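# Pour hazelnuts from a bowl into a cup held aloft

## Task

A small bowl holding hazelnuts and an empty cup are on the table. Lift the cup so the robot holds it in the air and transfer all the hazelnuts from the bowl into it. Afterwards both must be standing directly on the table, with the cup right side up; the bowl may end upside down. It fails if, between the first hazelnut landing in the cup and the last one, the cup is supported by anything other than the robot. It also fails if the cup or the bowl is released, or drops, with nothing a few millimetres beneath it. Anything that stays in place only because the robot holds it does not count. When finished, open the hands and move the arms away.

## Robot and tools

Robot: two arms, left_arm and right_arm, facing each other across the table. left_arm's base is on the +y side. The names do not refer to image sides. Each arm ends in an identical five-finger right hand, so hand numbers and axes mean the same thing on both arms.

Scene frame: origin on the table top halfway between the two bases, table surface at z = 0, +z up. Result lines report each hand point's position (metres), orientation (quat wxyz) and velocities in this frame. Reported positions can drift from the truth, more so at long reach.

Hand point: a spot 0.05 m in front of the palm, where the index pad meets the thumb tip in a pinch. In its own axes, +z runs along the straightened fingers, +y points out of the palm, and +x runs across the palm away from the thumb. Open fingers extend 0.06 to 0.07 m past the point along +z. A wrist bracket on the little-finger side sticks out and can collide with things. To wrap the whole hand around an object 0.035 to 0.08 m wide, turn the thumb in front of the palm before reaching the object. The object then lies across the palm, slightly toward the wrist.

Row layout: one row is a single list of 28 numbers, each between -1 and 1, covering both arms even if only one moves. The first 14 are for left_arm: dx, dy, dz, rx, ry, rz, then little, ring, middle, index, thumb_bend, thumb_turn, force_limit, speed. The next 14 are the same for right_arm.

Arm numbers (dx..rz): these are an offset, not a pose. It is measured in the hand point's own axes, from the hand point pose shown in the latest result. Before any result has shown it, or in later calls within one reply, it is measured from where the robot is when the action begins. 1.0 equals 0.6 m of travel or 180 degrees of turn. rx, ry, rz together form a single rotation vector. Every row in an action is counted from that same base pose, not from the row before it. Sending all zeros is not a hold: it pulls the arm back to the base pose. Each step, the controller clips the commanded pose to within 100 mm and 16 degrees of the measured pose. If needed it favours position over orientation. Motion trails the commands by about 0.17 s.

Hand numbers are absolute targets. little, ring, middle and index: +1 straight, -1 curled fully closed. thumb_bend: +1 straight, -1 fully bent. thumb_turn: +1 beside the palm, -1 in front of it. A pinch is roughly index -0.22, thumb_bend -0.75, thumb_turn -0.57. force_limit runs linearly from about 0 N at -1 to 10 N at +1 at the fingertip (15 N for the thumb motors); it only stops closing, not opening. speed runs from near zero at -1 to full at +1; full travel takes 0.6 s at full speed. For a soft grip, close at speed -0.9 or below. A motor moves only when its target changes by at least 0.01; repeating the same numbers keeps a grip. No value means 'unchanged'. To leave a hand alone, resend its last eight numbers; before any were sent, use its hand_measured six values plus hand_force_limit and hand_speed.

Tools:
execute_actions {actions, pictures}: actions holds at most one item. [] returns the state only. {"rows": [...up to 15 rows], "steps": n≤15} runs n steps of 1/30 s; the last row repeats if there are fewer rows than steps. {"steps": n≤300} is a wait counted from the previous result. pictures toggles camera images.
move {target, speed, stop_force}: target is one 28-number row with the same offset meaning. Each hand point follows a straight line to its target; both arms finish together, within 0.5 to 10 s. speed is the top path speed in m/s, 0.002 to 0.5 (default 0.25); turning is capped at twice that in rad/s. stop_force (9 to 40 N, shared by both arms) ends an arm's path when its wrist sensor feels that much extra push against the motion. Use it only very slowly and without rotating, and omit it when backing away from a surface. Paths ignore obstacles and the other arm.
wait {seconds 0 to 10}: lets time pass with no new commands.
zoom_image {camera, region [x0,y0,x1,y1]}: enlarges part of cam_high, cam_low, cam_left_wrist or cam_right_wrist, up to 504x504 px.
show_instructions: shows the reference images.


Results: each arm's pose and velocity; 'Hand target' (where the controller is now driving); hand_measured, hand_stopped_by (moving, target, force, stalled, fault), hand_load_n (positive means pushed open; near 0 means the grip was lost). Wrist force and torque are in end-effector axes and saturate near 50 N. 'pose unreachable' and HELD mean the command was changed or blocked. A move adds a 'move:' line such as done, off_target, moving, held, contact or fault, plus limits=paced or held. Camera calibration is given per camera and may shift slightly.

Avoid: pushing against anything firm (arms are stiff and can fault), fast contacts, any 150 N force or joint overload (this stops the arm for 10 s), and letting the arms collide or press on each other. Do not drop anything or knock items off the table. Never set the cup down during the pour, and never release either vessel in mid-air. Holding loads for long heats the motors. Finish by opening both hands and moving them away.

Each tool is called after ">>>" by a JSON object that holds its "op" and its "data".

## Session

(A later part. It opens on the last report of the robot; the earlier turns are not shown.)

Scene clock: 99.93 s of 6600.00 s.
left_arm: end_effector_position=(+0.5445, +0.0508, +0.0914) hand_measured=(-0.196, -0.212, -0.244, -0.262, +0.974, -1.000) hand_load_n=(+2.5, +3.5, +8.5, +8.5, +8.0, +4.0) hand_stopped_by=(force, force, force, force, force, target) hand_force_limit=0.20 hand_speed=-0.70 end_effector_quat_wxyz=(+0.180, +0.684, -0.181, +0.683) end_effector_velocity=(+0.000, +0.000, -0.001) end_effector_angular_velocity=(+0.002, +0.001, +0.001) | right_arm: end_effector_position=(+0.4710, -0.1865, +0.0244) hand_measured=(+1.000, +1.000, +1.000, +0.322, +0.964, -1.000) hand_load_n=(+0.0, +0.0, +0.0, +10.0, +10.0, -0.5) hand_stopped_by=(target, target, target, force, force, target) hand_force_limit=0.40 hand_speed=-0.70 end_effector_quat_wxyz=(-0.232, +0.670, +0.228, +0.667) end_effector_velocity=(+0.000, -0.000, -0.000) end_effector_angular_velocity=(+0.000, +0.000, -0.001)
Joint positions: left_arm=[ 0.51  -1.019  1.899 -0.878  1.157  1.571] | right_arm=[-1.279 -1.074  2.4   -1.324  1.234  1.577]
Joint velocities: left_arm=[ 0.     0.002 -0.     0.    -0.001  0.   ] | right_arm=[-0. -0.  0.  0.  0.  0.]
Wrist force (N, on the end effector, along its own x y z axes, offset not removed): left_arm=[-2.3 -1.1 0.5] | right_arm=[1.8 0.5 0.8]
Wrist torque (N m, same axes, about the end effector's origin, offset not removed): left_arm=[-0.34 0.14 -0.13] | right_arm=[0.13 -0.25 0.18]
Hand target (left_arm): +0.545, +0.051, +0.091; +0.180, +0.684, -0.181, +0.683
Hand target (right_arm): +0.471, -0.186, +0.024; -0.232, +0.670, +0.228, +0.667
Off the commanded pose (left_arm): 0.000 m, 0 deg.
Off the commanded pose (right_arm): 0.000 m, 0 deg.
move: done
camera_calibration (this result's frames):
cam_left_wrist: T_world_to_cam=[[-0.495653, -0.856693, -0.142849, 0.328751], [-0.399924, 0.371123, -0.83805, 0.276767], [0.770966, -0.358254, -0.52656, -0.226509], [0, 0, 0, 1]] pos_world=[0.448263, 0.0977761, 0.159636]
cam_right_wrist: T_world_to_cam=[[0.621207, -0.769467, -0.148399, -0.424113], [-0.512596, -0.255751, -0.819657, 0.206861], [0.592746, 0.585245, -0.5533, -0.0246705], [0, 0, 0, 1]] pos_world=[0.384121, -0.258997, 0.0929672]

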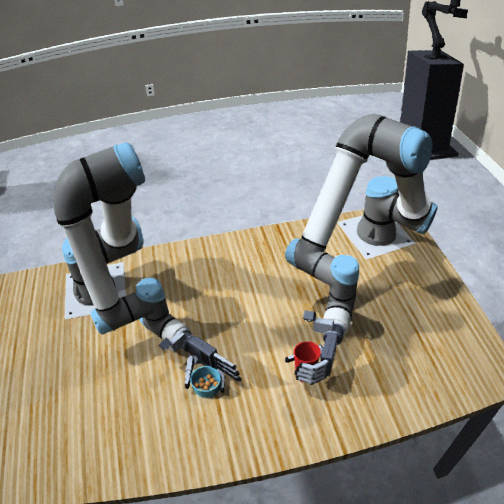

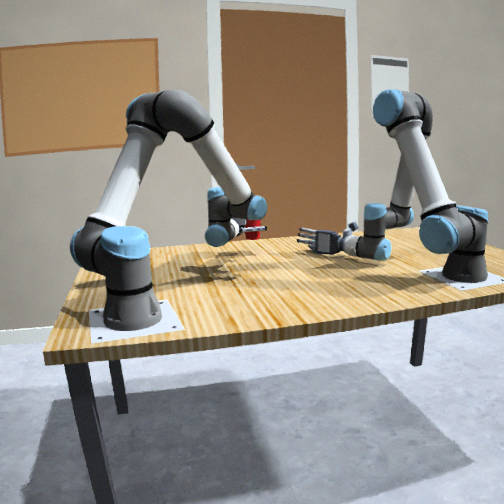

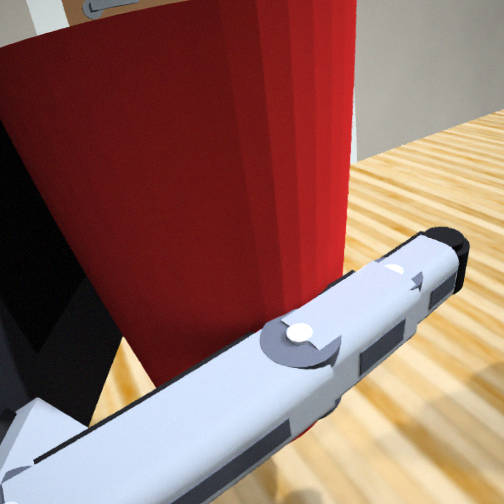

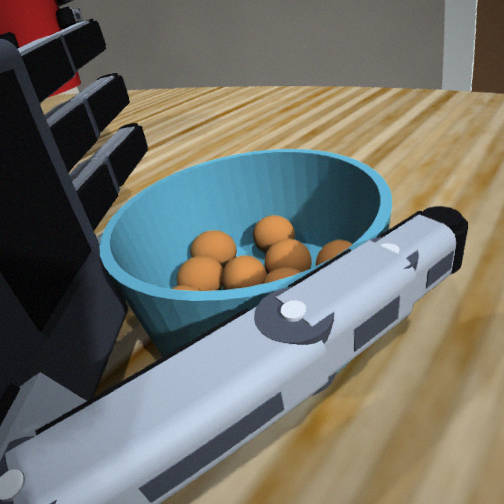

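>>> {"op": "move", "data": {"target": [0,0,0,0,0,0,-1,-1,-1,-1,-1,-1,0.2,-0.7,0.347,0,0,0,0,0,1,1,1,-1,-1,-1,0.4,-0.7], "speed": 0.1}}

>>> {"op": "move", "data": {"target": [0,0,0,0,0,0,-1,-1,-1,-1,-1,-1,0.2,-0.7,0,-0.343,0.347,0,0,0.3,1,1,1,-1,-1,-1,0.4,-0.7], "speed": 0.1}}

>>> {"op": "zoom_image", "data": {"camera": "cam_high", "region": [220, 230, 440, 410]}}

Scene clock: 116.10 s of 6600.00 s.
left_arm: end_effector_position=(+0.5445, +0.0508, +0.0914) hand_measured=(-0.196, -0.212, -0.244, -0.262, +0.974, -1.000) hand_load_n=(+2.5, +3.5, +8.5, +8.5, +8.0, +4.0) hand_stopped_by=(force, force, force, force, force, target) hand_force_limit=0.20 hand_speed=-0.70 end_effector_quat_wxyz=(+0.180, +0.684, -0.181, +0.683) end_effector_velocity=(+0.000, +0.000, -0.001) end_effector_angular_velocity=(+0.002, -0.001, +0.000) | right_arm: end_effector_position=(+0.4720, -0.1878, +0.2321) hand_measured=(+1.000, +1.000, +1.000, +0.322, +0.964, -1.000) hand_load_n=(+0.0, +0.0, +0.0, +10.0, +10.0, -0.5) hand_stopped_by=(target, target, target, force, force, target) hand_force_limit=0.40 hand_speed=-0.70 end_effector_quat_wxyz=(-0.232, +0.670, +0.228, +0.667) end_effector_velocity=(+0.000, +0.000, +0.002) end_effector_angular_velocity=(-0.001, +0.000, +0.000)
Joint positions: left_arm=[ 0.51  -1.019  1.899 -0.878  1.157  1.571] | right_arm=[-1.284 -1.629  2.235 -0.604  1.229  1.577]
Joint velocities: left_arm=[ 0.     0.001  0.    -0.    -0.     0.002] | right_arm=[ 0.    -0.004 -0.004  0.01  -0.    -0.001]
Wrist force (N, on the end effector, along its own x y z axes, offset not removed): left_arm=[-1.8 -0.7 -0.1] | right_arm=[0.6 0.0 0.1]
Wrist torque (N m, same axes, about the end effector's origin, offset not removed): left_arm=[-0.17 0.12 -0.09] | right_arm=[0.04 -0.22 0.01]
Hand target (left_arm): +0.545, +0.051, +0.091; +0.180, +0.684, -0.181, +0.683
Hand target (right_arm): +0.472, -0.188, +0.232; -0.232, +0.670, +0.228, +0.667
Off the commanded pose (left_arm): 0.000 m, 0 deg.
Off the commanded pose (right_arm): 0.001 m, 0 deg.
After step 90, 10.57 s passed at rest.
move: done
camera_calibration (this result's frames):
cam_left_wrist: T_world_to_cam=[[-0.495653, -0.856692, -0.142849, 0.328751], [-0.399924, 0.371123, -0.83805, 0.276767], [0.770966, -0.358254, -0.52656, -0.226509], [0, 0, 0, 1]] pos_world=[0.448263, 0.097776, 0.159636]
cam_right_wrist: T_world_to_cam=[[0.62122, -0.769458, -0.148391, -0.394946], [-0.512504, -0.255682, -0.819735, 0.377228], [0.592811, 0.585287, -0.553185, 0.0903627], [0, 0, 0, 1]] pos_world=[0.385111, -0.260332, 0.300608]

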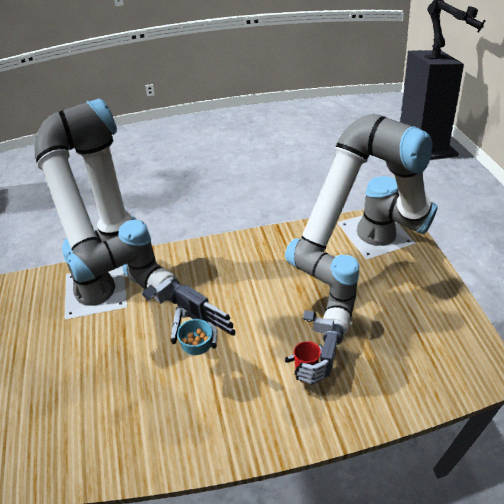

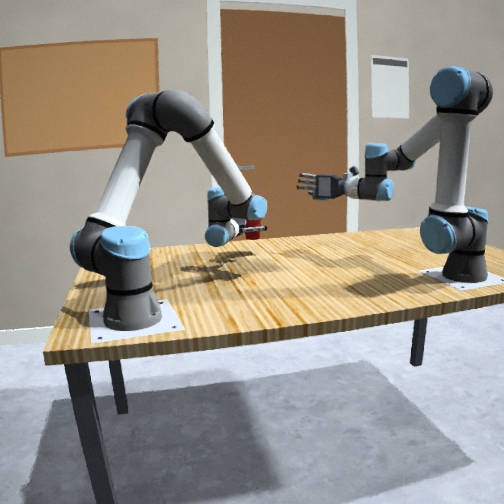

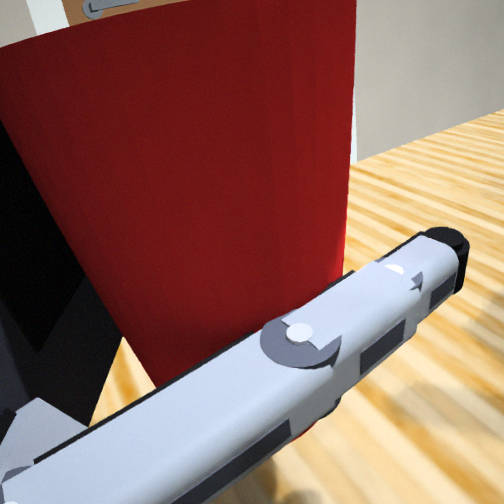

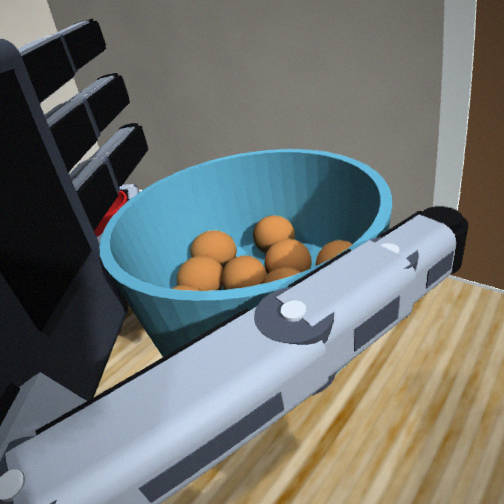

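Scene clock: 121.27 s of 6600.00 s.
left_arm: end_effector_position=(+0.5445, +0.0508, +0.0914) hand_measured=(-0.196, -0.212, -0.244, -0.262, +0.974, -1.000) hand_load_n=(+2.5, +3.5, +8.5, +8.5, +8.0, +4.0) hand_stopped_by=(force, force, force, force, force, target) hand_force_limit=0.20 hand_speed=-0.70 end_effector_quat_wxyz=(+0.180, +0.684, -0.181, +0.683) end_effector_velocity=(+0.000, +0.001, -0.001) end_effector_angular_velocity=(-0.000, +0.001, +0.000) | right_arm: end_effector_position=(+0.5092, +0.1020, +0.2339) hand_measured=(+1.000, +1.000, +1.000, +0.322, +0.964, -1.000) hand_load_n=(+0.0, +0.0, +0.0, +10.0, +10.0, -0.5) hand_stopped_by=(target, target, target, force, force, target) hand_force_limit=0.40 hand_speed=-0.70 end_effector_quat_wxyz=(-0.510, +0.700, -0.100, +0.489) end_effector_velocity=(+0.001, +0.002, -0.001) end_effector_angular_velocity=(+0.005, +0.006, -0.001)
Joint positions: left_arm=[ 0.51  -1.019  1.899 -0.878  1.157  1.571] | right_arm=[-0.853 -1.127  1.507 -0.379  1.66   2.519]
Joint velocities: left_arm=[ 0.001  0.001 -0.    -0.     0.001 -0.001] | right_arm=[ 0.001  0.006 -0.009  0.004  0.002  0.008]
Wrist force (N, on the end effector, along its own x y z axes, offset not removed): left_arm=[-1.2 -1.7 -0.8] | right_arm=[2.4 0.0 -2.1]
Wrist torque (N m, same axes, about the end effector's origin, offset not removed): left_arm=[-0.38 0.00 -0.05] | right_arm=[-0.02 -0.43 0.24]
Hand target (left_arm): +0.545, +0.051, +0.091; +0.180, +0.684, -0.181, +0.683
Hand target (right_arm): +0.509, +0.102, +0.234; -0.510, +0.700, -0.101, +0.489
Off the commanded pose (left_arm): 0.000 m, 0 deg.
Off the commanded pose (right_arm): 0.001 m, 0 deg.
move: done
camera_calibration (this result's frames):
cam_left_wrist: T_world_to_cam=[[-0.495653, -0.856692, -0.142849, 0.328751], [-0.399924, 0.371123, -0.83805, 0.276767], [0.770966, -0.358254, -0.52656, -0.226509], [0, 0, 0, 1]] pos_world=[0.448263, 0.097776, 0.159636]
cam_right_wrist: T_world_to_cam=[[0.296512, -0.355471, -0.886409, 0.100972], [-0.891329, 0.230293, -0.39051, 0.514792], [0.342949, 0.905873, -0.248557, -0.0770072], [0, 0, 0, 1]] pos_world=[0.455319, -0.0129014, 0.271393]

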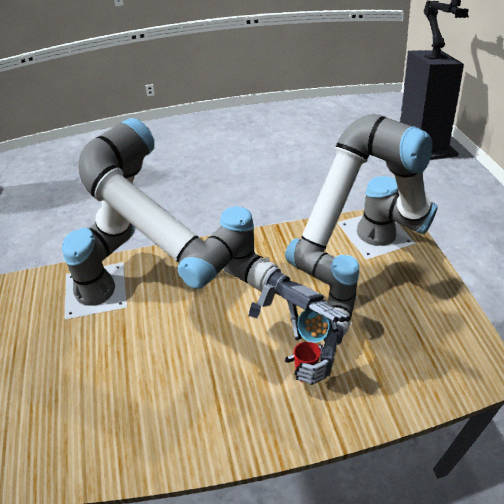

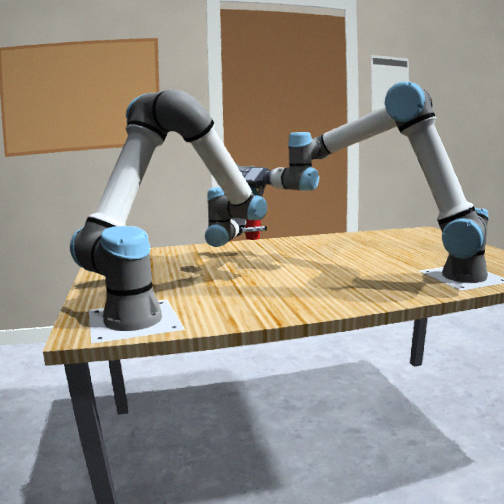

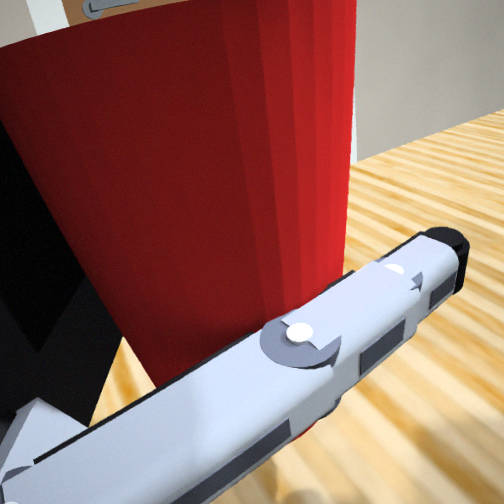

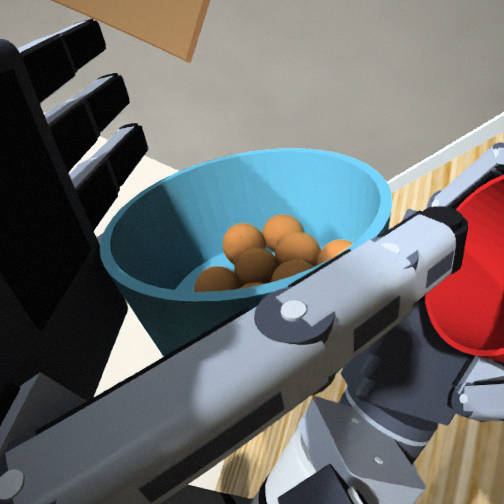

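Region (220, 230, 440, 410) of cam_high's 504x504 image, scaled by 2.291, with more detail than that image has; it fills the top 412 rows of this view, and the rest is white.

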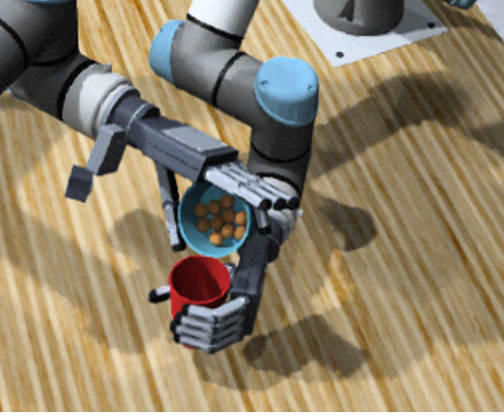

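>>> {"op": "move", "data": {"target": [0,0,0,0,0,0,-1,-1,-1,-1,-1,-1,0.2,-0.7,-0.013,0,0,0,0,0.06,1,1,1,-1,-1,-1,0.4,-0.7], "speed": 0.05}}

>>> {"op": "move", "data": {"target": [0,0,0,0,0,0,-1,-1,-1,-1,-1,-1,0.2,-0.7,0,0,0,0,0,0.11,1,1,1,-1,-1,-1,0.4,-0.7], "speed": 0.03}}

>>> {"op": "move", "data": {"target": [0,0,0,0,0,0,-1,-1,-1,-1,-1,-1,0.2,-0.7,0.012,0,0,0,0,0.12,1,1,1,-1,-1,-1,0.4,-0.7], "speed": 0.035}}

Scene clock: 133.43 s of 6600.00 s.
left_arm: end_effector_position=(+0.5445, +0.0508, +0.0914) hand_measured=(-0.196, -0.212, -0.244, -0.262, +0.974, -1.000) hand_load_n=(+2.5, +3.5, +8.5, +8.5, +8.0, +4.0) hand_stopped_by=(force, force, force, force, force, target) hand_force_limit=0.20 hand_speed=-0.70 end_effector_quat_wxyz=(+0.180, +0.684, -0.181, +0.683) end_effector_velocity=(-0.000, -0.000, -0.000) end_effector_angular_velocity=(-0.000, +0.000, -0.002) | right_arm: end_effector_position=(+0.5053, +0.1070, +0.2294) hand_measured=(+1.000, +1.000, +1.000, +0.322, +0.964, -1.000) hand_load_n=(+0.0, +0.0, +0.0, +10.0, +10.0, -0.5) hand_stopped_by=(target, target, target, force, force, target) hand_force_limit=0.40 hand_speed=-0.70 end_effector_quat_wxyz=(-0.553, +0.688, -0.165, +0.440) end_effector_velocity=(-0.000, +0.001, -0.001) end_effector_angular_velocity=(+0.010, +0.009, +0.001)
Joint positions: left_arm=[ 0.51  -1.019  1.899 -0.878  1.157  1.571] | right_arm=[-0.864 -1.128  1.519 -0.39   1.648  2.706]
Joint velocities: left_arm=[-0.     0.    -0.     0.     0.001 -0.001] | right_arm=[-0.001  0.001  0.001 -0.001 -0.002  0.013]
Wrist force (N, on the end effector, along its own x y z axes, offset not removed): left_arm=[-2.6 0.0 -0.6] | right_arm=[2.0 0.7 0.4]
Wrist torque (N m, same axes, about the end effector's origin, offset not removed): left_arm=[-0.13 0.19 -0.05] | right_arm=[-0.03 -0.41 0.24]
Hand target (left_arm): +0.545, +0.051, +0.091; +0.180, +0.684, -0.181, +0.683
Hand target (right_arm): +0.505, +0.107, +0.229; -0.553, +0.688, -0.166, +0.439
Off the commanded pose (left_arm): 0.000 m, 0 deg.
Off the commanded pose (right_arm): 0.000 m, 0 deg.
After step 90, 7.00 s passed at rest.
move: done
camera_calibration (this result's frames):
cam_left_wrist: T_world_to_cam=[[-0.495653, -0.856693, -0.142849, 0.328751], [-0.399924, 0.371123, -0.83805, 0.276767], [0.770966, -0.358253, -0.52656, -0.226509], [0, 0, 0, 1]] pos_world=[0.448263, 0.0977761, 0.159636]
cam_right_wrist: T_world_to_cam=[[0.190068, -0.219397, -0.956943, 0.155286], [-0.928099, 0.27771, -0.248009, 0.489251], [0.320165, 0.935276, -0.150838, -0.0953549], [0, 0, 0, 1]] pos_world=[0.455088, -0.0126176, 0.255555]

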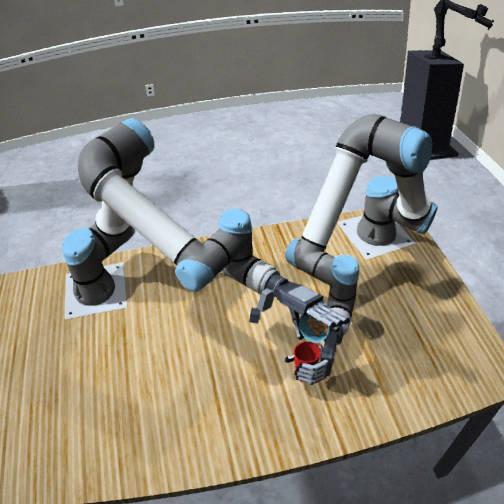

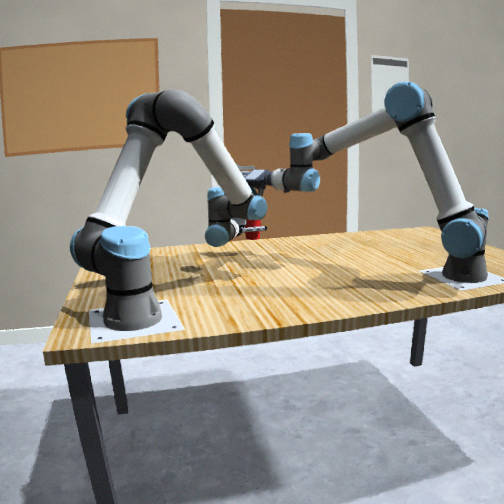

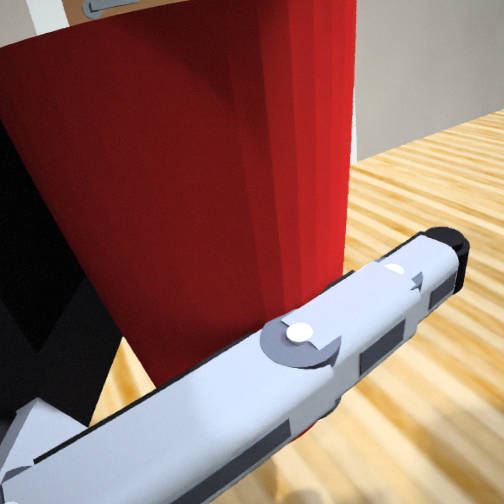

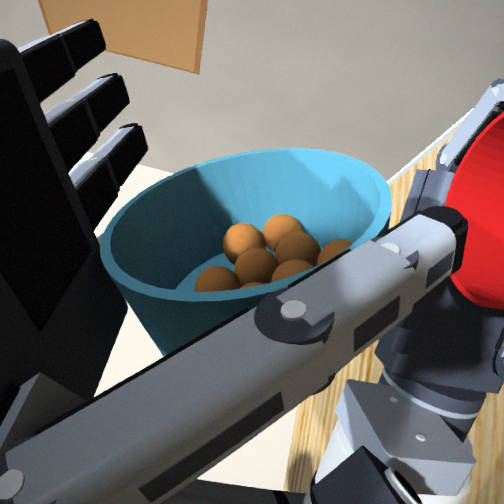

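Scene clock: 139.43 s of 6600.00 s.
left_arm: end_effector_position=(+0.5445, +0.0508, +0.0914) hand_measured=(-0.196, -0.212, -0.244, -0.262, +0.974, -1.000) hand_load_n=(+2.5, +3.5, +8.5, +8.5, +8.0, +4.0) hand_stopped_by=(force, force, force, force, force, target) hand_force_limit=0.20 hand_speed=-0.70 end_effector_quat_wxyz=(+0.180, +0.684, -0.181, +0.683) end_effector_velocity=(+0.000, +0.000, +0.000) end_effector_angular_velocity=(-0.001, +0.000, +0.001) | right_arm: end_effector_position=(+0.5053, +0.1070, +0.2293) hand_measured=(+1.000, +1.000, +1.000, +0.322, +0.964, -1.000) hand_load_n=(+0.0, +0.0, +0.0, +10.0, +10.0, -1.0) hand_stopped_by=(target, target, target, force, force, target) hand_force_limit=0.40 hand_speed=-0.70 end_effector_quat_wxyz=(+0.620, -0.650, +0.281, -0.339) end_effector_velocity=(-0.000, +0.000, -0.000) end_effector_angular_velocity=(+0.011, +0.008, -0.000)
Joint positions: left_arm=[ 0.51  -1.019  1.899 -0.878  1.157  1.571] | right_arm=[-0.906 -1.138  1.548 -0.408  1.607  3.05 ]
Joint velocities: left_arm=[ 0.    -0.001 -0.     0.    -0.001 -0.001] | right_arm=[-0.001 -0.     0.001 -0.001 -0.001  0.014]
Wrist force (N, on the end effector, along its own x y z axes, offset not removed): left_arm=[-2.4 -1.7 -1.6] | right_arm=[0.7 1.3 0.7]
Wrist torque (N m, same axes, about the end effector's origin, offset not removed): left_arm=[-0.27 0.32 -0.18] | right_arm=[0.05 -0.21 -0.05]
Hand target (left_arm): +0.545, +0.051, +0.091; +0.180, +0.684, -0.181, +0.683
Hand target (right_arm): +0.505, +0.107, +0.229; +0.620, -0.649, +0.281, -0.338
Off the commanded pose (left_arm): 0.000 m, 0 deg.
Off the commanded pose (right_arm): 0.000 m, 0 deg.
move: done
camera_calibration (this result's frames):
cam_left_wrist: T_world_to_cam=[[-0.495653, -0.856692, -0.142851, 0.328751], [-0.399923, 0.371124, -0.83805, 0.276767], [0.770966, -0.358253, -0.52656, -0.226509], [0, 0, 0, 1]] pos_world=[0.448263, 0.0977759, 0.159636]
cam_right_wrist: T_world_to_cam=[[-0.0190699, 0.0482137, -0.998655, 0.24186], [-0.950934, 0.307629, 0.0330106, 0.433117], [0.308807, 0.950284, 0.0399816, -0.135042], [0, 0, 0, 1]] pos_world=[0.45818, -0.0165724, 0.232636]

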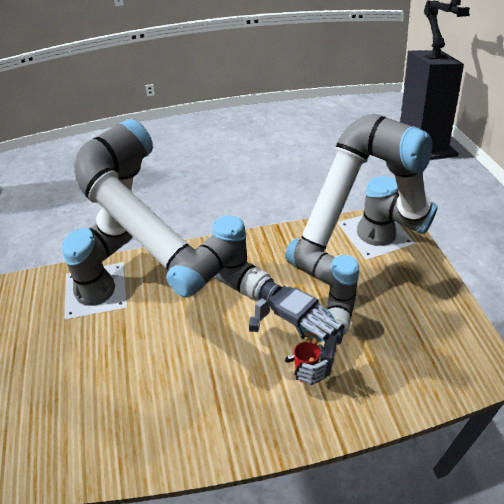

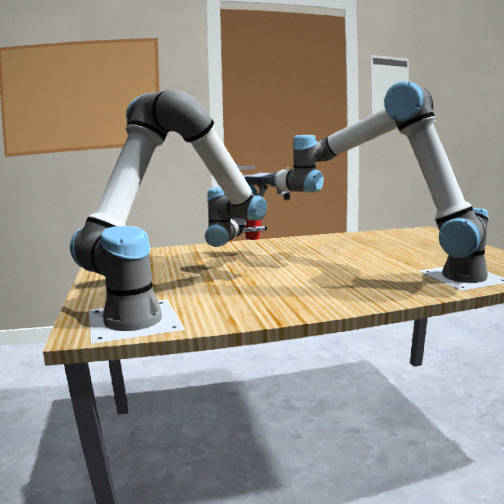

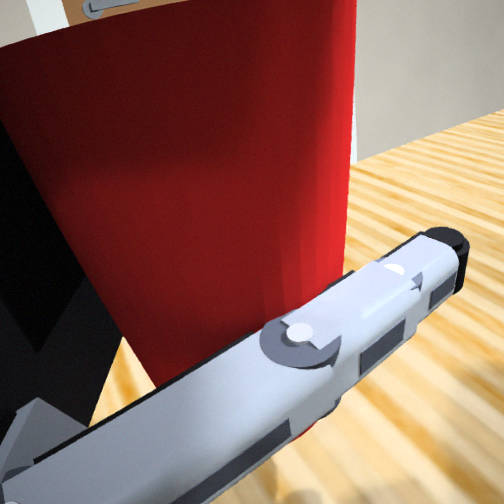

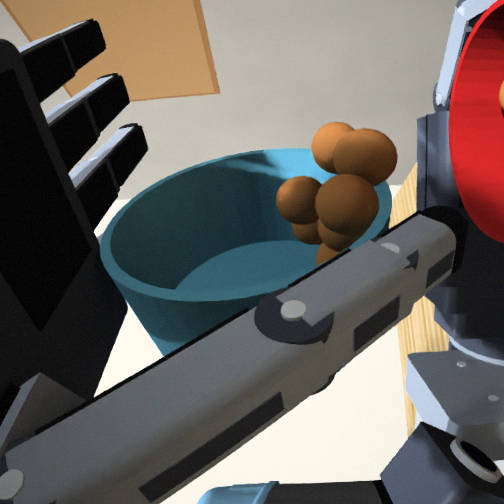

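Scene clock: 145.03 s of 6600.00 s.
left_arm: end_effector_position=(+0.5445, +0.0508, +0.0914) hand_measured=(-0.196, -0.212, -0.244, -0.262, +0.974, -1.000) hand_load_n=(+2.5, +3.5, +8.5, +8.5, +8.0, +4.0) hand_stopped_by=(force, force, force, force, force, target) hand_force_limit=0.20 hand_speed=-0.70 end_effector_quat_wxyz=(+0.180, +0.684, -0.181, +0.683) end_effector_velocity=(+0.000, +0.000, +0.001) end_effector_angular_velocity=(-0.001, -0.000, +0.000) | right_arm: end_effector_position=(+0.5097, +0.1015, +0.2300) hand_measured=(+1.000, +1.000, +1.000, +0.322, +0.964, -1.000) hand_load_n=(+0.0, +0.0, +0.0, +10.0, +10.0, -1.0) hand_stopped_by=(target, target, target, force, force, target) hand_force_limit=0.40 hand_speed=-0.70 end_effector_quat_wxyz=(+0.672, -0.586, +0.397, -0.217) end_effector_velocity=(+0.001, -0.001, -0.001) end_effector_angular_velocity=(+0.013, +0.011, -0.002)
Joint positions: left_arm=[ 0.51  -1.019  1.899 -0.878  1.157  1.571] | right_arm=[-0.959 -1.141  1.589 -0.446  1.554  3.425]
Joint velocities: left_arm=[ 0.001 -0.001 -0.     0.     0.    -0.   ] | right_arm=[-0.003  0.001  0.002 -0.002 -0.001  0.017]
Wrist force (N, on the end effector, along its own x y z axes, offset not removed): left_arm=[-2.3 -0.2 -0.5] | right_arm=[1.2 1.8 0.0]
Wrist torque (N m, same axes, about the end effector's origin, offset not removed): left_arm=[-0.15 0.22 -0.07] | right_arm=[0.23 -0.18 0.27]
Hand target (left_arm): +0.545, +0.051, +0.091; +0.180, +0.684, -0.181, +0.683
Hand target (right_arm): +0.510, +0.101, +0.230; +0.673, -0.585, +0.397, -0.216
Off the commanded pose (left_arm): 0.000 m, 0 deg.
Off the commanded pose (right_arm): 0.000 m, 0 deg.
move: done
camera_calibration (this result's frames):
cam_left_wrist: T_world_to_cam=[[-0.495653, -0.856692, -0.142853, 0.328751], [-0.399922, 0.371126, -0.83805, 0.276766], [0.770967, -0.358252, -0.52656, -0.22651], [0, 0, 0, 1]] pos_world=[0.448263, 0.097776, 0.159636]
cam_right_wrist: T_world_to_cam=[[-0.242057, 0.33387, -0.91101, 0.307338], [-0.907889, 0.253275, 0.334049, 0.353337], [0.342265, 0.907955, 0.241809, -0.190334], [0, 0, 0, 1]] pos_world=[0.460329, -0.0192878, 0.20798]

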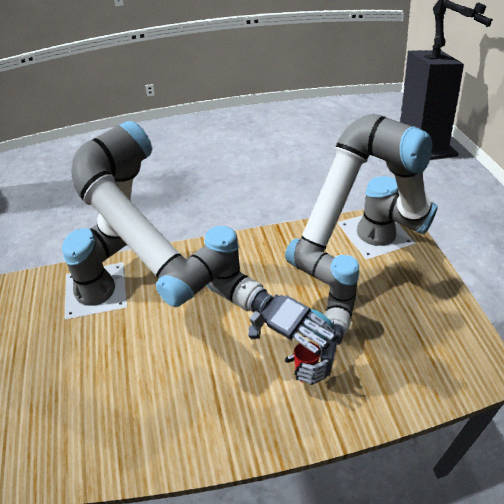

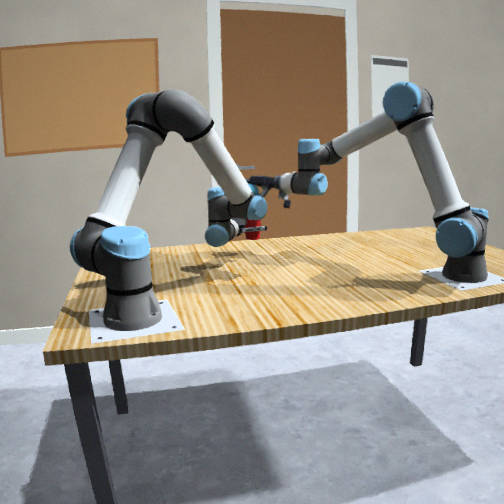

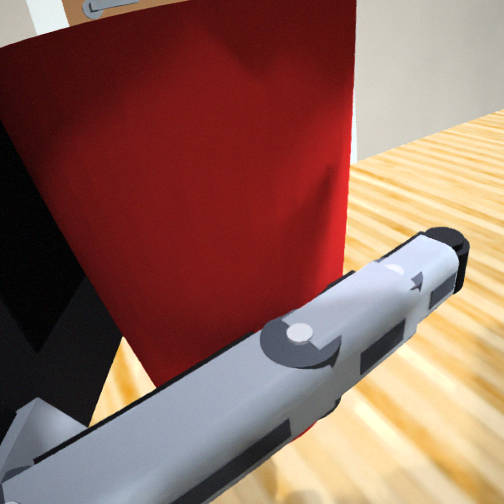

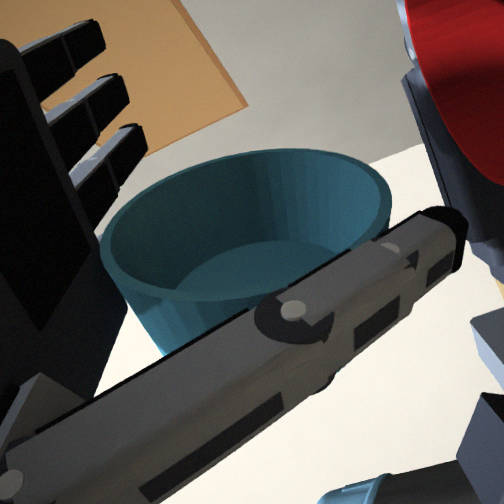

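>>> {"op": "move", "data": {"target": [0,0,0,0,0,0,-1,-1,-1,-1,-1,-1,0.2,-0.7,0,-0.025,0,0,0,-0.588,1,1,1,-1,-1,-1,0.4,-0.7], "speed": 0.3}}

>>> {"op": "move", "data": {"target": [0,0,0,0,0,0,-1,-1,-1,-1,-1,-1,0.2,-0.7,0,0.335,-0.346,0,0,0,1,1,1,-1,-1,-1,0.4,-0.7], "speed": 0.2}}

>>> {"op": "zoom_image", "data": {"camera": "cam_high", "region": [200, 260, 460, 460]}}

Scene clock: 159.63 s of 6600.00 s.
left_arm: end_effector_position=(+0.5445, +0.0508, +0.0914) hand_measured=(-0.196, -0.212, -0.244, -0.262, +0.974, -1.000) hand_load_n=(+2.5, +3.5, +8.5, +8.5, +8.0, +4.0) hand_stopped_by=(force, force, force, force, force, target) hand_force_limit=0.20 hand_speed=-0.70 end_effector_quat_wxyz=(+0.180, +0.684, -0.181, +0.683) end_effector_velocity=(+0.000, +0.000, +0.000) end_effector_angular_velocity=(-0.000, -0.000, +0.000) | right_arm: end_effector_position=(+0.5123, +0.0981, +0.2446) hand_measured=(+1.000, +1.000, +1.000, +0.322, +0.964, -1.000) hand_load_n=(+0.0, +0.0, +0.0, +10.0, +10.0, -0.5) hand_stopped_by=(target, target, target, force, force, target) hand_force_limit=0.40 hand_speed=-0.70 end_effector_quat_wxyz=(-0.233, +0.670, +0.228, +0.667) end_effector_velocity=(+0.000, -0.000, +0.001) end_effector_angular_velocity=(-0.011, -0.011, -0.001)
Joint positions: left_arm=[ 0.51  -1.019  1.899 -0.878  1.157  1.571] | right_arm=[-0.772 -1.068  1.486 -0.416  1.74   1.579]
Joint velocities: left_arm=[ 0. -0. -0. -0.  0.  0.] | right_arm=[ 0.001  0.001  0.001 -0.003  0.002 -0.015]
Wrist force (N, on the end effector, along its own x y z axes, offset not removed): left_arm=[-1.6 -0.3 0.3] | right_arm=[0.3 0.2 -1.2]
Wrist torque (N m, same axes, about the end effector's origin, offset not removed): left_arm=[-0.24 0.12 -0.02] | right_arm=[0.15 -0.09 -0.02]
Hand target (left_arm): +0.545, +0.051, +0.091; +0.180, +0.684, -0.181, +0.683
Hand target (right_arm): +0.512, +0.098, +0.245; -0.232, +0.670, +0.228, +0.667
Off the commanded pose (left_arm): 0.000 m, 0 deg.
Off the commanded pose (right_arm): 0.000 m, 0 deg.
After step 90, 7.93 s passed at rest.
move: done
camera_calibration (this result's frames):
cam_left_wrist: T_world_to_cam=[[-0.495653, -0.856692, -0.142853, 0.328751], [-0.399922, 0.371126, -0.83805, 0.276766], [0.770967, -0.358252, -0.52656, -0.22651], [0, 0, 0, 1]] pos_world=[0.448263, 0.0977759, 0.159636]
cam_right_wrist: T_world_to_cam=[[0.621146, -0.769315, -0.149439, -0.197863], [-0.513082, -0.255063, -0.819567, 0.481401], [0.592388, 0.585745, -0.553153, -0.0937346], [0, 0, 0, 1]] pos_world=[0.425428, 0.0254733, 0.313122]

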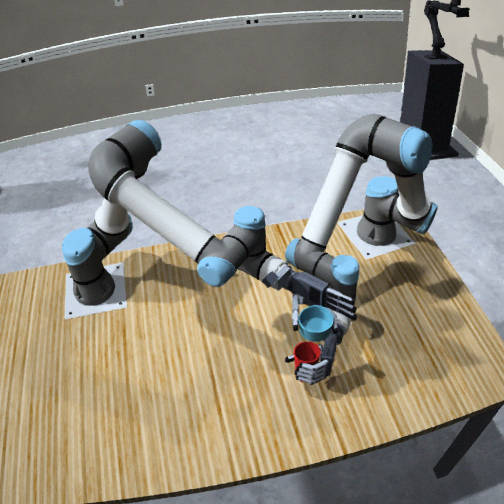

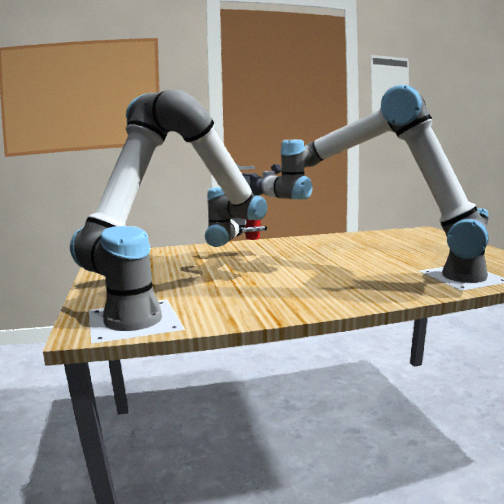

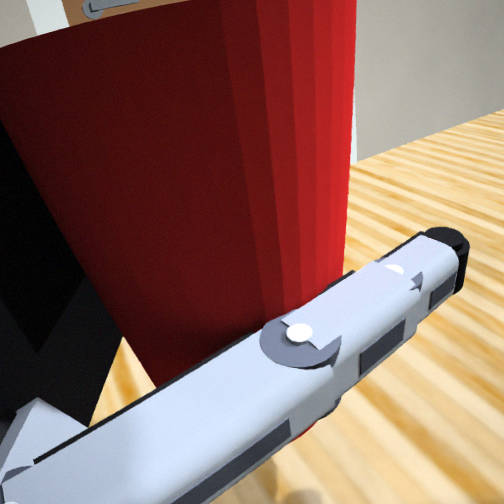

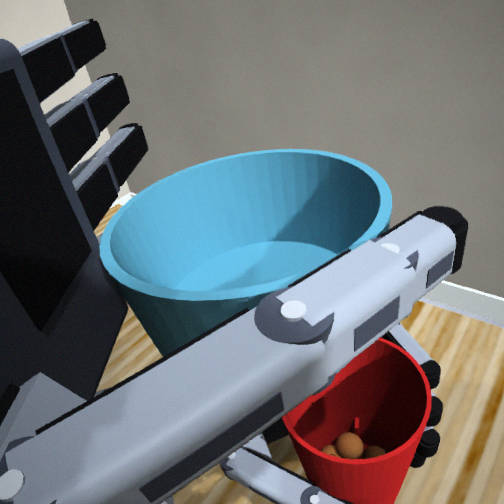

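Scene clock: 161.73 s of 6600.00 s.
left_arm: end_effector_position=(+0.5445, +0.0508, +0.0914) hand_measured=(-0.196, -0.212, -0.244, -0.262, +0.974, -1.000) hand_load_n=(+2.5, +3.5, +8.5, +8.5, +8.0, +4.0) hand_stopped_by=(force, force, force, force, force, target) hand_force_limit=0.20 hand_speed=-0.70 end_effector_quat_wxyz=(+0.180, +0.684, -0.181, +0.683) end_effector_velocity=(+0.000, +0.000, -0.001) end_effector_angular_velocity=(+0.001, +0.001, +0.001) | right_arm: end_effector_position=(+0.4726, -0.1876, +0.2422) hand_measured=(+1.000, +1.000, +1.000, +0.322, +0.964, -1.000) hand_load_n=(+0.0, +0.0, +0.0, +10.0, +9.5, -0.5) hand_stopped_by=(target, target, target, force, force, target) hand_force_limit=0.40 hand_speed=-0.70 end_effector_quat_wxyz=(-0.233, +0.670, +0.227, +0.667) end_effector_velocity=(-0.000, -0.002, -0.000) end_effector_angular_velocity=(+0.000, +0.000, +0.003)
Joint positions: left_arm=[ 0.51  -1.019  1.899 -0.878  1.157  1.571] | right_arm=[-1.284 -1.645  2.218 -0.571  1.229  1.579]
Joint velocities: left_arm=[ 0.     0.002  0.    -0.    -0.    -0.   ] | right_arm=[-0.009 -0.006  0.005  0.001 -0.012  0.001]
Wrist force (N, on the end effector, along its own x y z axes, offset not removed): left_arm=[-3.2 -0.3 -0.9] | right_arm=[0.3 0.9 -1.4]
Wrist torque (N m, same axes, about the end effector's origin, offset not removed): left_arm=[-0.11 0.36 -0.16] | right_arm=[0.28 -0.17 0.10]
Hand target (left_arm): +0.545, +0.051, +0.091; +0.180, +0.684, -0.181, +0.683
Hand target (right_arm): +0.473, -0.188, +0.242; -0.233, +0.670, +0.227, +0.667
Off the commanded pose (left_arm): 0.000 m, 0 deg.
Off the commanded pose (right_arm): 0.001 m, 0 deg.
move: done
camera_calibration (this result's frames):
cam_left_wrist: T_world_to_cam=[[-0.495653, -0.856692, -0.142853, 0.328751], [-0.399922, 0.371126, -0.83805, 0.276766], [0.770967, -0.358252, -0.52656, -0.22651], [0, 0, 0, 1]] pos_world=[0.448263, 0.0977759, 0.159636]
cam_right_wrist: T_world_to_cam=[[0.620829, -0.76942, -0.150214, -0.393054], [-0.513556, -0.254391, -0.819479, 0.386593], [0.59231, 0.585899, -0.553074, 0.095855], [0, 0, 0, 1]] pos_world=[0.38578, -0.26024, 0.310777]

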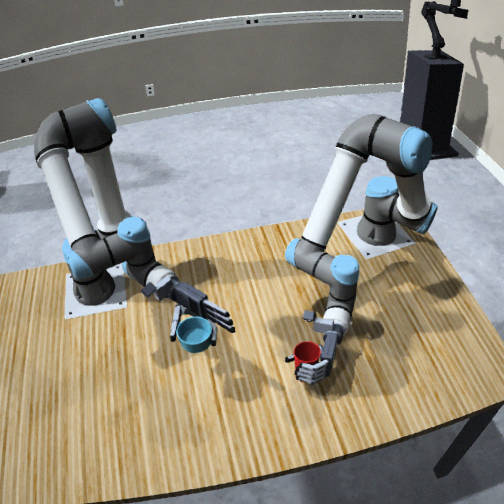

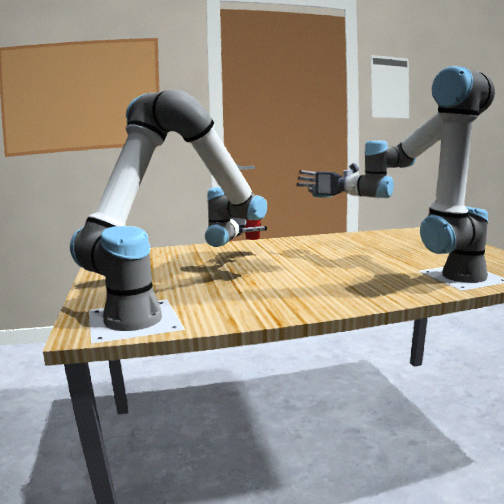

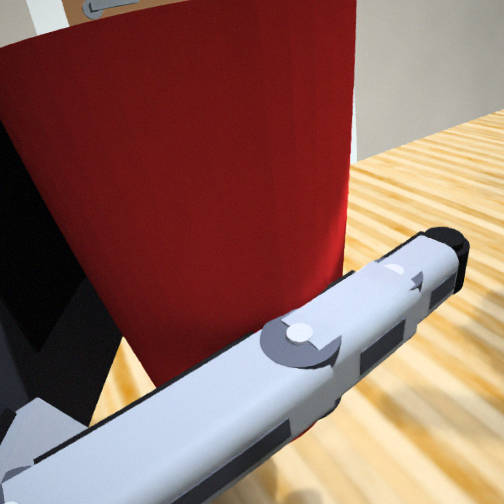

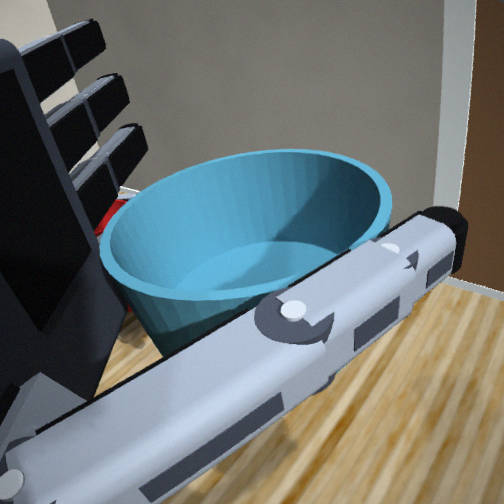

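Region (200, 260, 460, 460) of cam_high's 504x504 image, scaled by 1.938, with more detail than that image has; it fills the top 388 rows of this view, and the rest is white.

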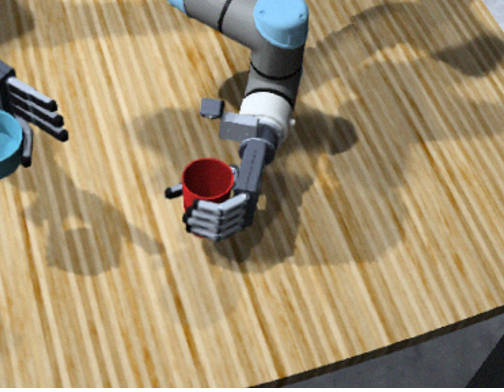

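>>> {"op": "move", "data": {"target": [-0.085,0,0,0,0,0,-1,-1,-1,-1,-1,-1,0.2,-0.7,-0.347,0,0,0,0,0,1,1,1,-1,-1,-1,0.4,-0.7], "speed": 0.15}}

>>> {"op": "move", "data": {"target": [-0.016,0,0,0,0,0,-1,-1,-1,-1,-1,-1,0.2,-0.7,-0.0165,0,0,0,0,0,1,1,1,-1,-1,-1,0.4,-0.7], "speed": 0.006, "stop_force": 9}}

Scene clock: 177.30 s of 6600.00 s.
left_arm: end_effector_position=(+0.5445, +0.0510, +0.0405) hand_measured=(-0.196, -0.212, -0.244, -0.262, +0.974, -1.000) hand_load_n=(+2.5, +3.5, +8.5, +8.5, +8.0, +4.0) hand_stopped_by=(force, force, force, force, force, target) hand_force_limit=0.20 hand_speed=-0.70 end_effector_quat_wxyz=(+0.180, +0.684, -0.181, +0.683) end_effector_velocity=(+0.001, +0.001, -0.002) end_effector_angular_velocity=(+0.003, +0.000, +0.002) | right_arm: end_effector_position=(+0.4713, -0.1860, +0.0346) hand_measured=(+1.000, +1.000, +1.000, +0.322, +0.964, -1.000) hand_load_n=(+0.0, +0.0, +0.0, +10.0, +9.5, -0.5) hand_stopped_by=(target, target, target, force, force, target) hand_force_limit=0.40 hand_speed=-0.70 end_effector_quat_wxyz=(-0.233, +0.670, +0.227, +0.667) end_effector_velocity=(+0.001, +0.000, -0.003) end_effector_angular_velocity=(+0.001, -0.002, +0.000)
Joint positions: left_arm=[ 0.511 -0.917  1.91  -0.992  1.157  1.571] | right_arm=[-1.277 -1.109  2.398 -1.287  1.235  1.579]
Joint velocities: left_arm=[ 0.001  0.003  0.    -0.001 -0.001  0.001] | right_arm=[-0.     0.013 -0.001 -0.014 -0.    -0.   ]
Wrist force (N, on the end effector, along its own x y z axes, offset not removed): left_arm=[-2.2 -1.6 -0.3] | right_arm=[0.1 -0.9 0.6]
Wrist torque (N m, same axes, about the end effector's origin, offset not removed): left_arm=[-0.35 0.14 -0.09] | right_arm=[-0.16 -0.13 0.10]
Hand target (left_arm): +0.544, +0.051, +0.040; +0.180, +0.684, -0.181, +0.683
Hand target (right_arm): +0.471, -0.186, +0.034; -0.233, +0.670, +0.227, +0.667
Off the commanded pose (left_arm): 0.000 m, 0 deg.
Off the commanded pose (right_arm): 0.001 m, 0 deg.
After step 90, 10.60 s passed at rest.
move: done
camera_calibration (this result's frames):
cam_left_wrist: T_world_to_cam=[[-0.495654, -0.856694, -0.142838, 0.321603], [-0.399933, 0.371118, -0.838048, 0.233962], [0.770961, -0.358257, -0.526566, -0.25323], [0, 0, 0, 1]] pos_world=[0.448203, 0.0979662, 0.108666]
cam_right_wrist: T_world_to_cam=[[0.620789, -0.769445, -0.150252, -0.422182], [-0.513793, -0.254544, -0.819283, 0.216281], [0.592147, 0.5858, -0.553353, -0.01906], [0, 0, 0, 1]] pos_world=[0.384496, -0.258627, 0.103215]

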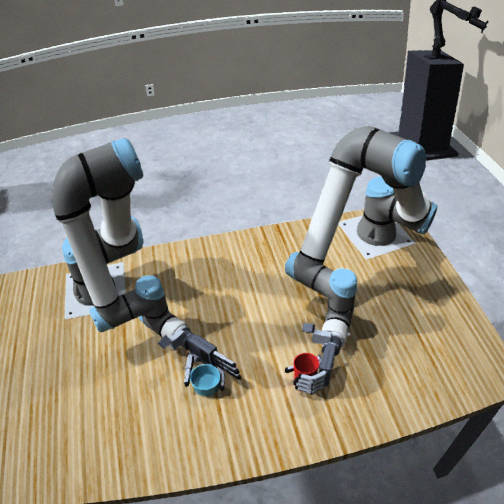

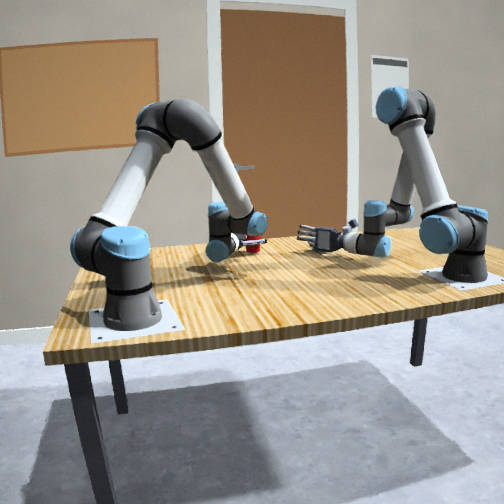

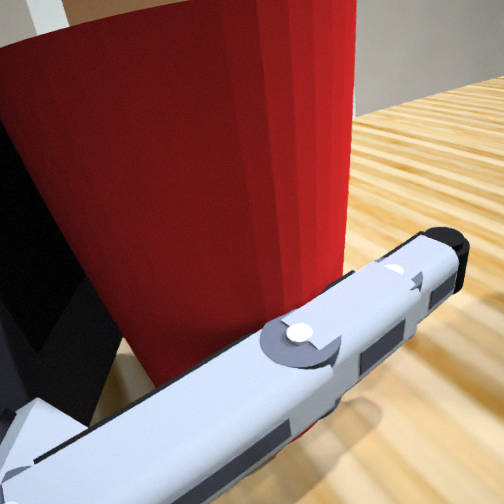

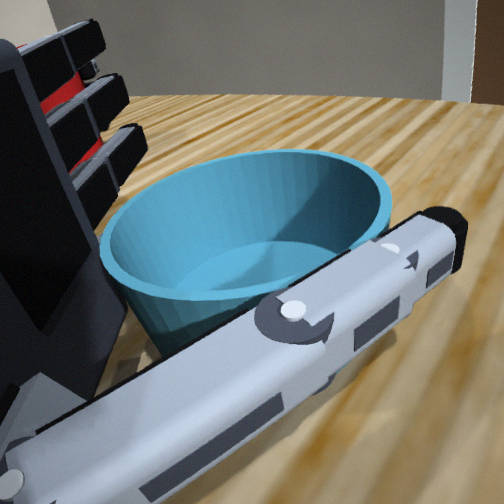

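Scene clock: 179.17 s of 6600.00 s.
left_arm: end_effector_position=(+0.5445, +0.0510, +0.0311) hand_measured=(-0.196, -0.212, -0.244, -0.262, +0.974, -1.000) hand_load_n=(+3.5, +4.5, +9.0, +8.5, +8.0, +1.5) hand_stopped_by=(force, force, force, force, force, target) hand_force_limit=0.20 hand_speed=-0.70 end_effector_quat_wxyz=(+0.180, +0.684, -0.181, +0.683) end_effector_velocity=(-0.000, -0.000, +0.000) end_effector_angular_velocity=(-0.002, -0.001, -0.001) | right_arm: end_effector_position=(+0.4712, -0.1860, +0.0249) hand_measured=(+1.000, +1.000, +1.000, +0.322, +0.964, -1.000) hand_load_n=(+0.0, +0.0, +0.0, +10.0, +9.5, -0.5) hand_stopped_by=(target, target, target, force, force, target) hand_force_limit=0.40 hand_speed=-0.70 end_effector_quat_wxyz=(-0.233, +0.670, +0.227, +0.667) end_effector_velocity=(-0.000, -0.000, -0.002) end_effector_angular_velocity=(-0.000, +0.000, +0.000)
Joint positions: left_arm=[ 0.511 -0.897  1.911 -1.012  1.157  1.571] | right_arm=[-1.277 -1.076  2.398 -1.32   1.236  1.579]
Joint velocities: left_arm=[-0.     0.001  0.    -0.002  0.001 -0.001] | right_arm=[ 0.     0.005  0.    -0.005  0.    -0.   ]
Wrist force (N, on the end effector, along its own x y z axes, offset not removed): left_arm=[5.9 -0.8 3.5] | right_arm=[2.9 1.1 -1.1]
Wrist torque (N m, same axes, about the end effector's origin, offset not removed): left_arm=[-0.20 -0.11 -0.05] | right_arm=[0.18 -0.57 0.33]
Hand target (left_arm): +0.544, +0.051, +0.031; +0.180, +0.684, -0.181, +0.683
Hand target (right_arm): +0.471, -0.186, +0.025; -0.233, +0.670, +0.227, +0.667
Off the commanded pose (left_arm): 0.000 m, 0 deg.
Off the commanded pose (right_arm): 0.000 m, 0 deg.
move: done
camera_calibration (this result's frames):
cam_left_wrist: T_world_to_cam=[[-0.495631, -0.856727, -0.142717, 0.320271], [-0.399852, 0.370945, -0.838164, 0.226093], [0.771018, -0.358355, -0.526416, -0.258185], [0, 0, 0, 1]] pos_world=[0.448205, 0.0979952, 0.0992981]
cam_right_wrist: T_world_to_cam=[[0.620768, -0.76945, -0.150314, -0.423522], [-0.513905, -0.254569, -0.819204, 0.208295], [0.592072, 0.585783, -0.553453, -0.0243891], [0, 0, 0, 1]] pos_world=[0.384393, -0.258567, 0.0934769]

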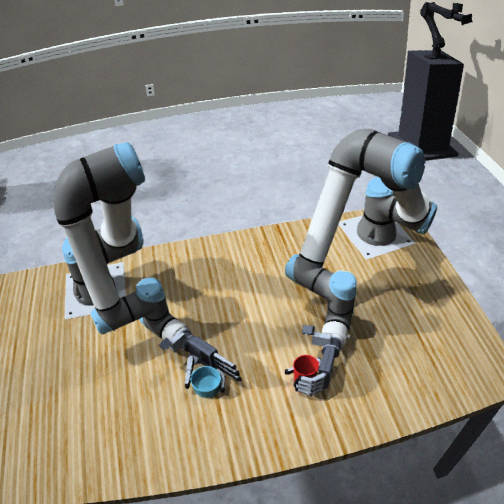

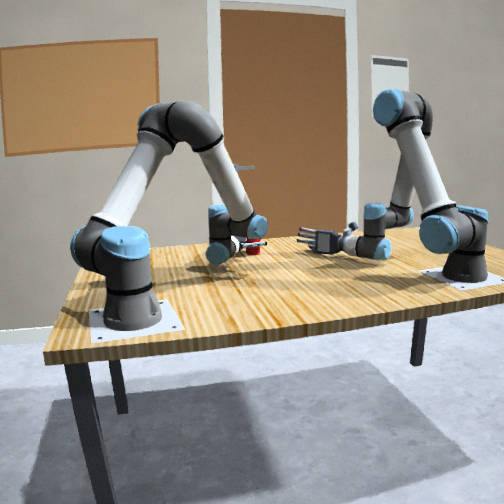

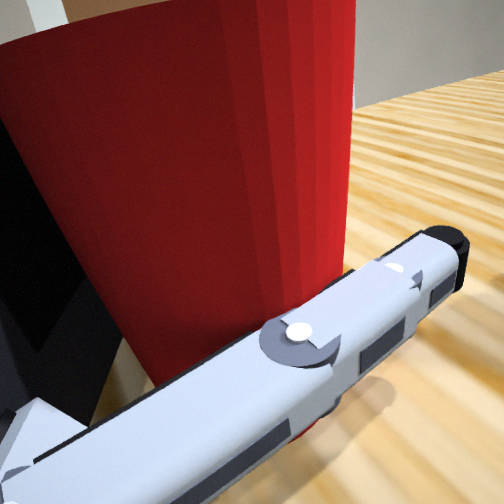

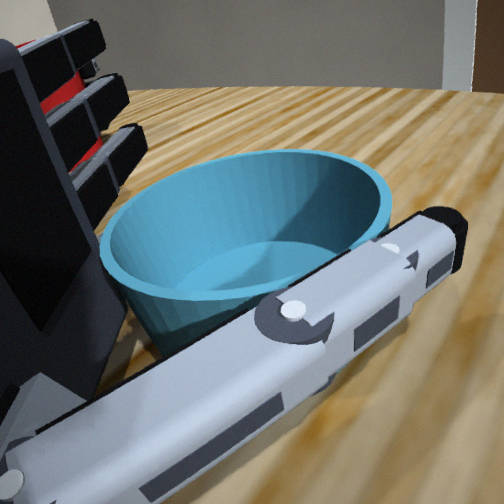

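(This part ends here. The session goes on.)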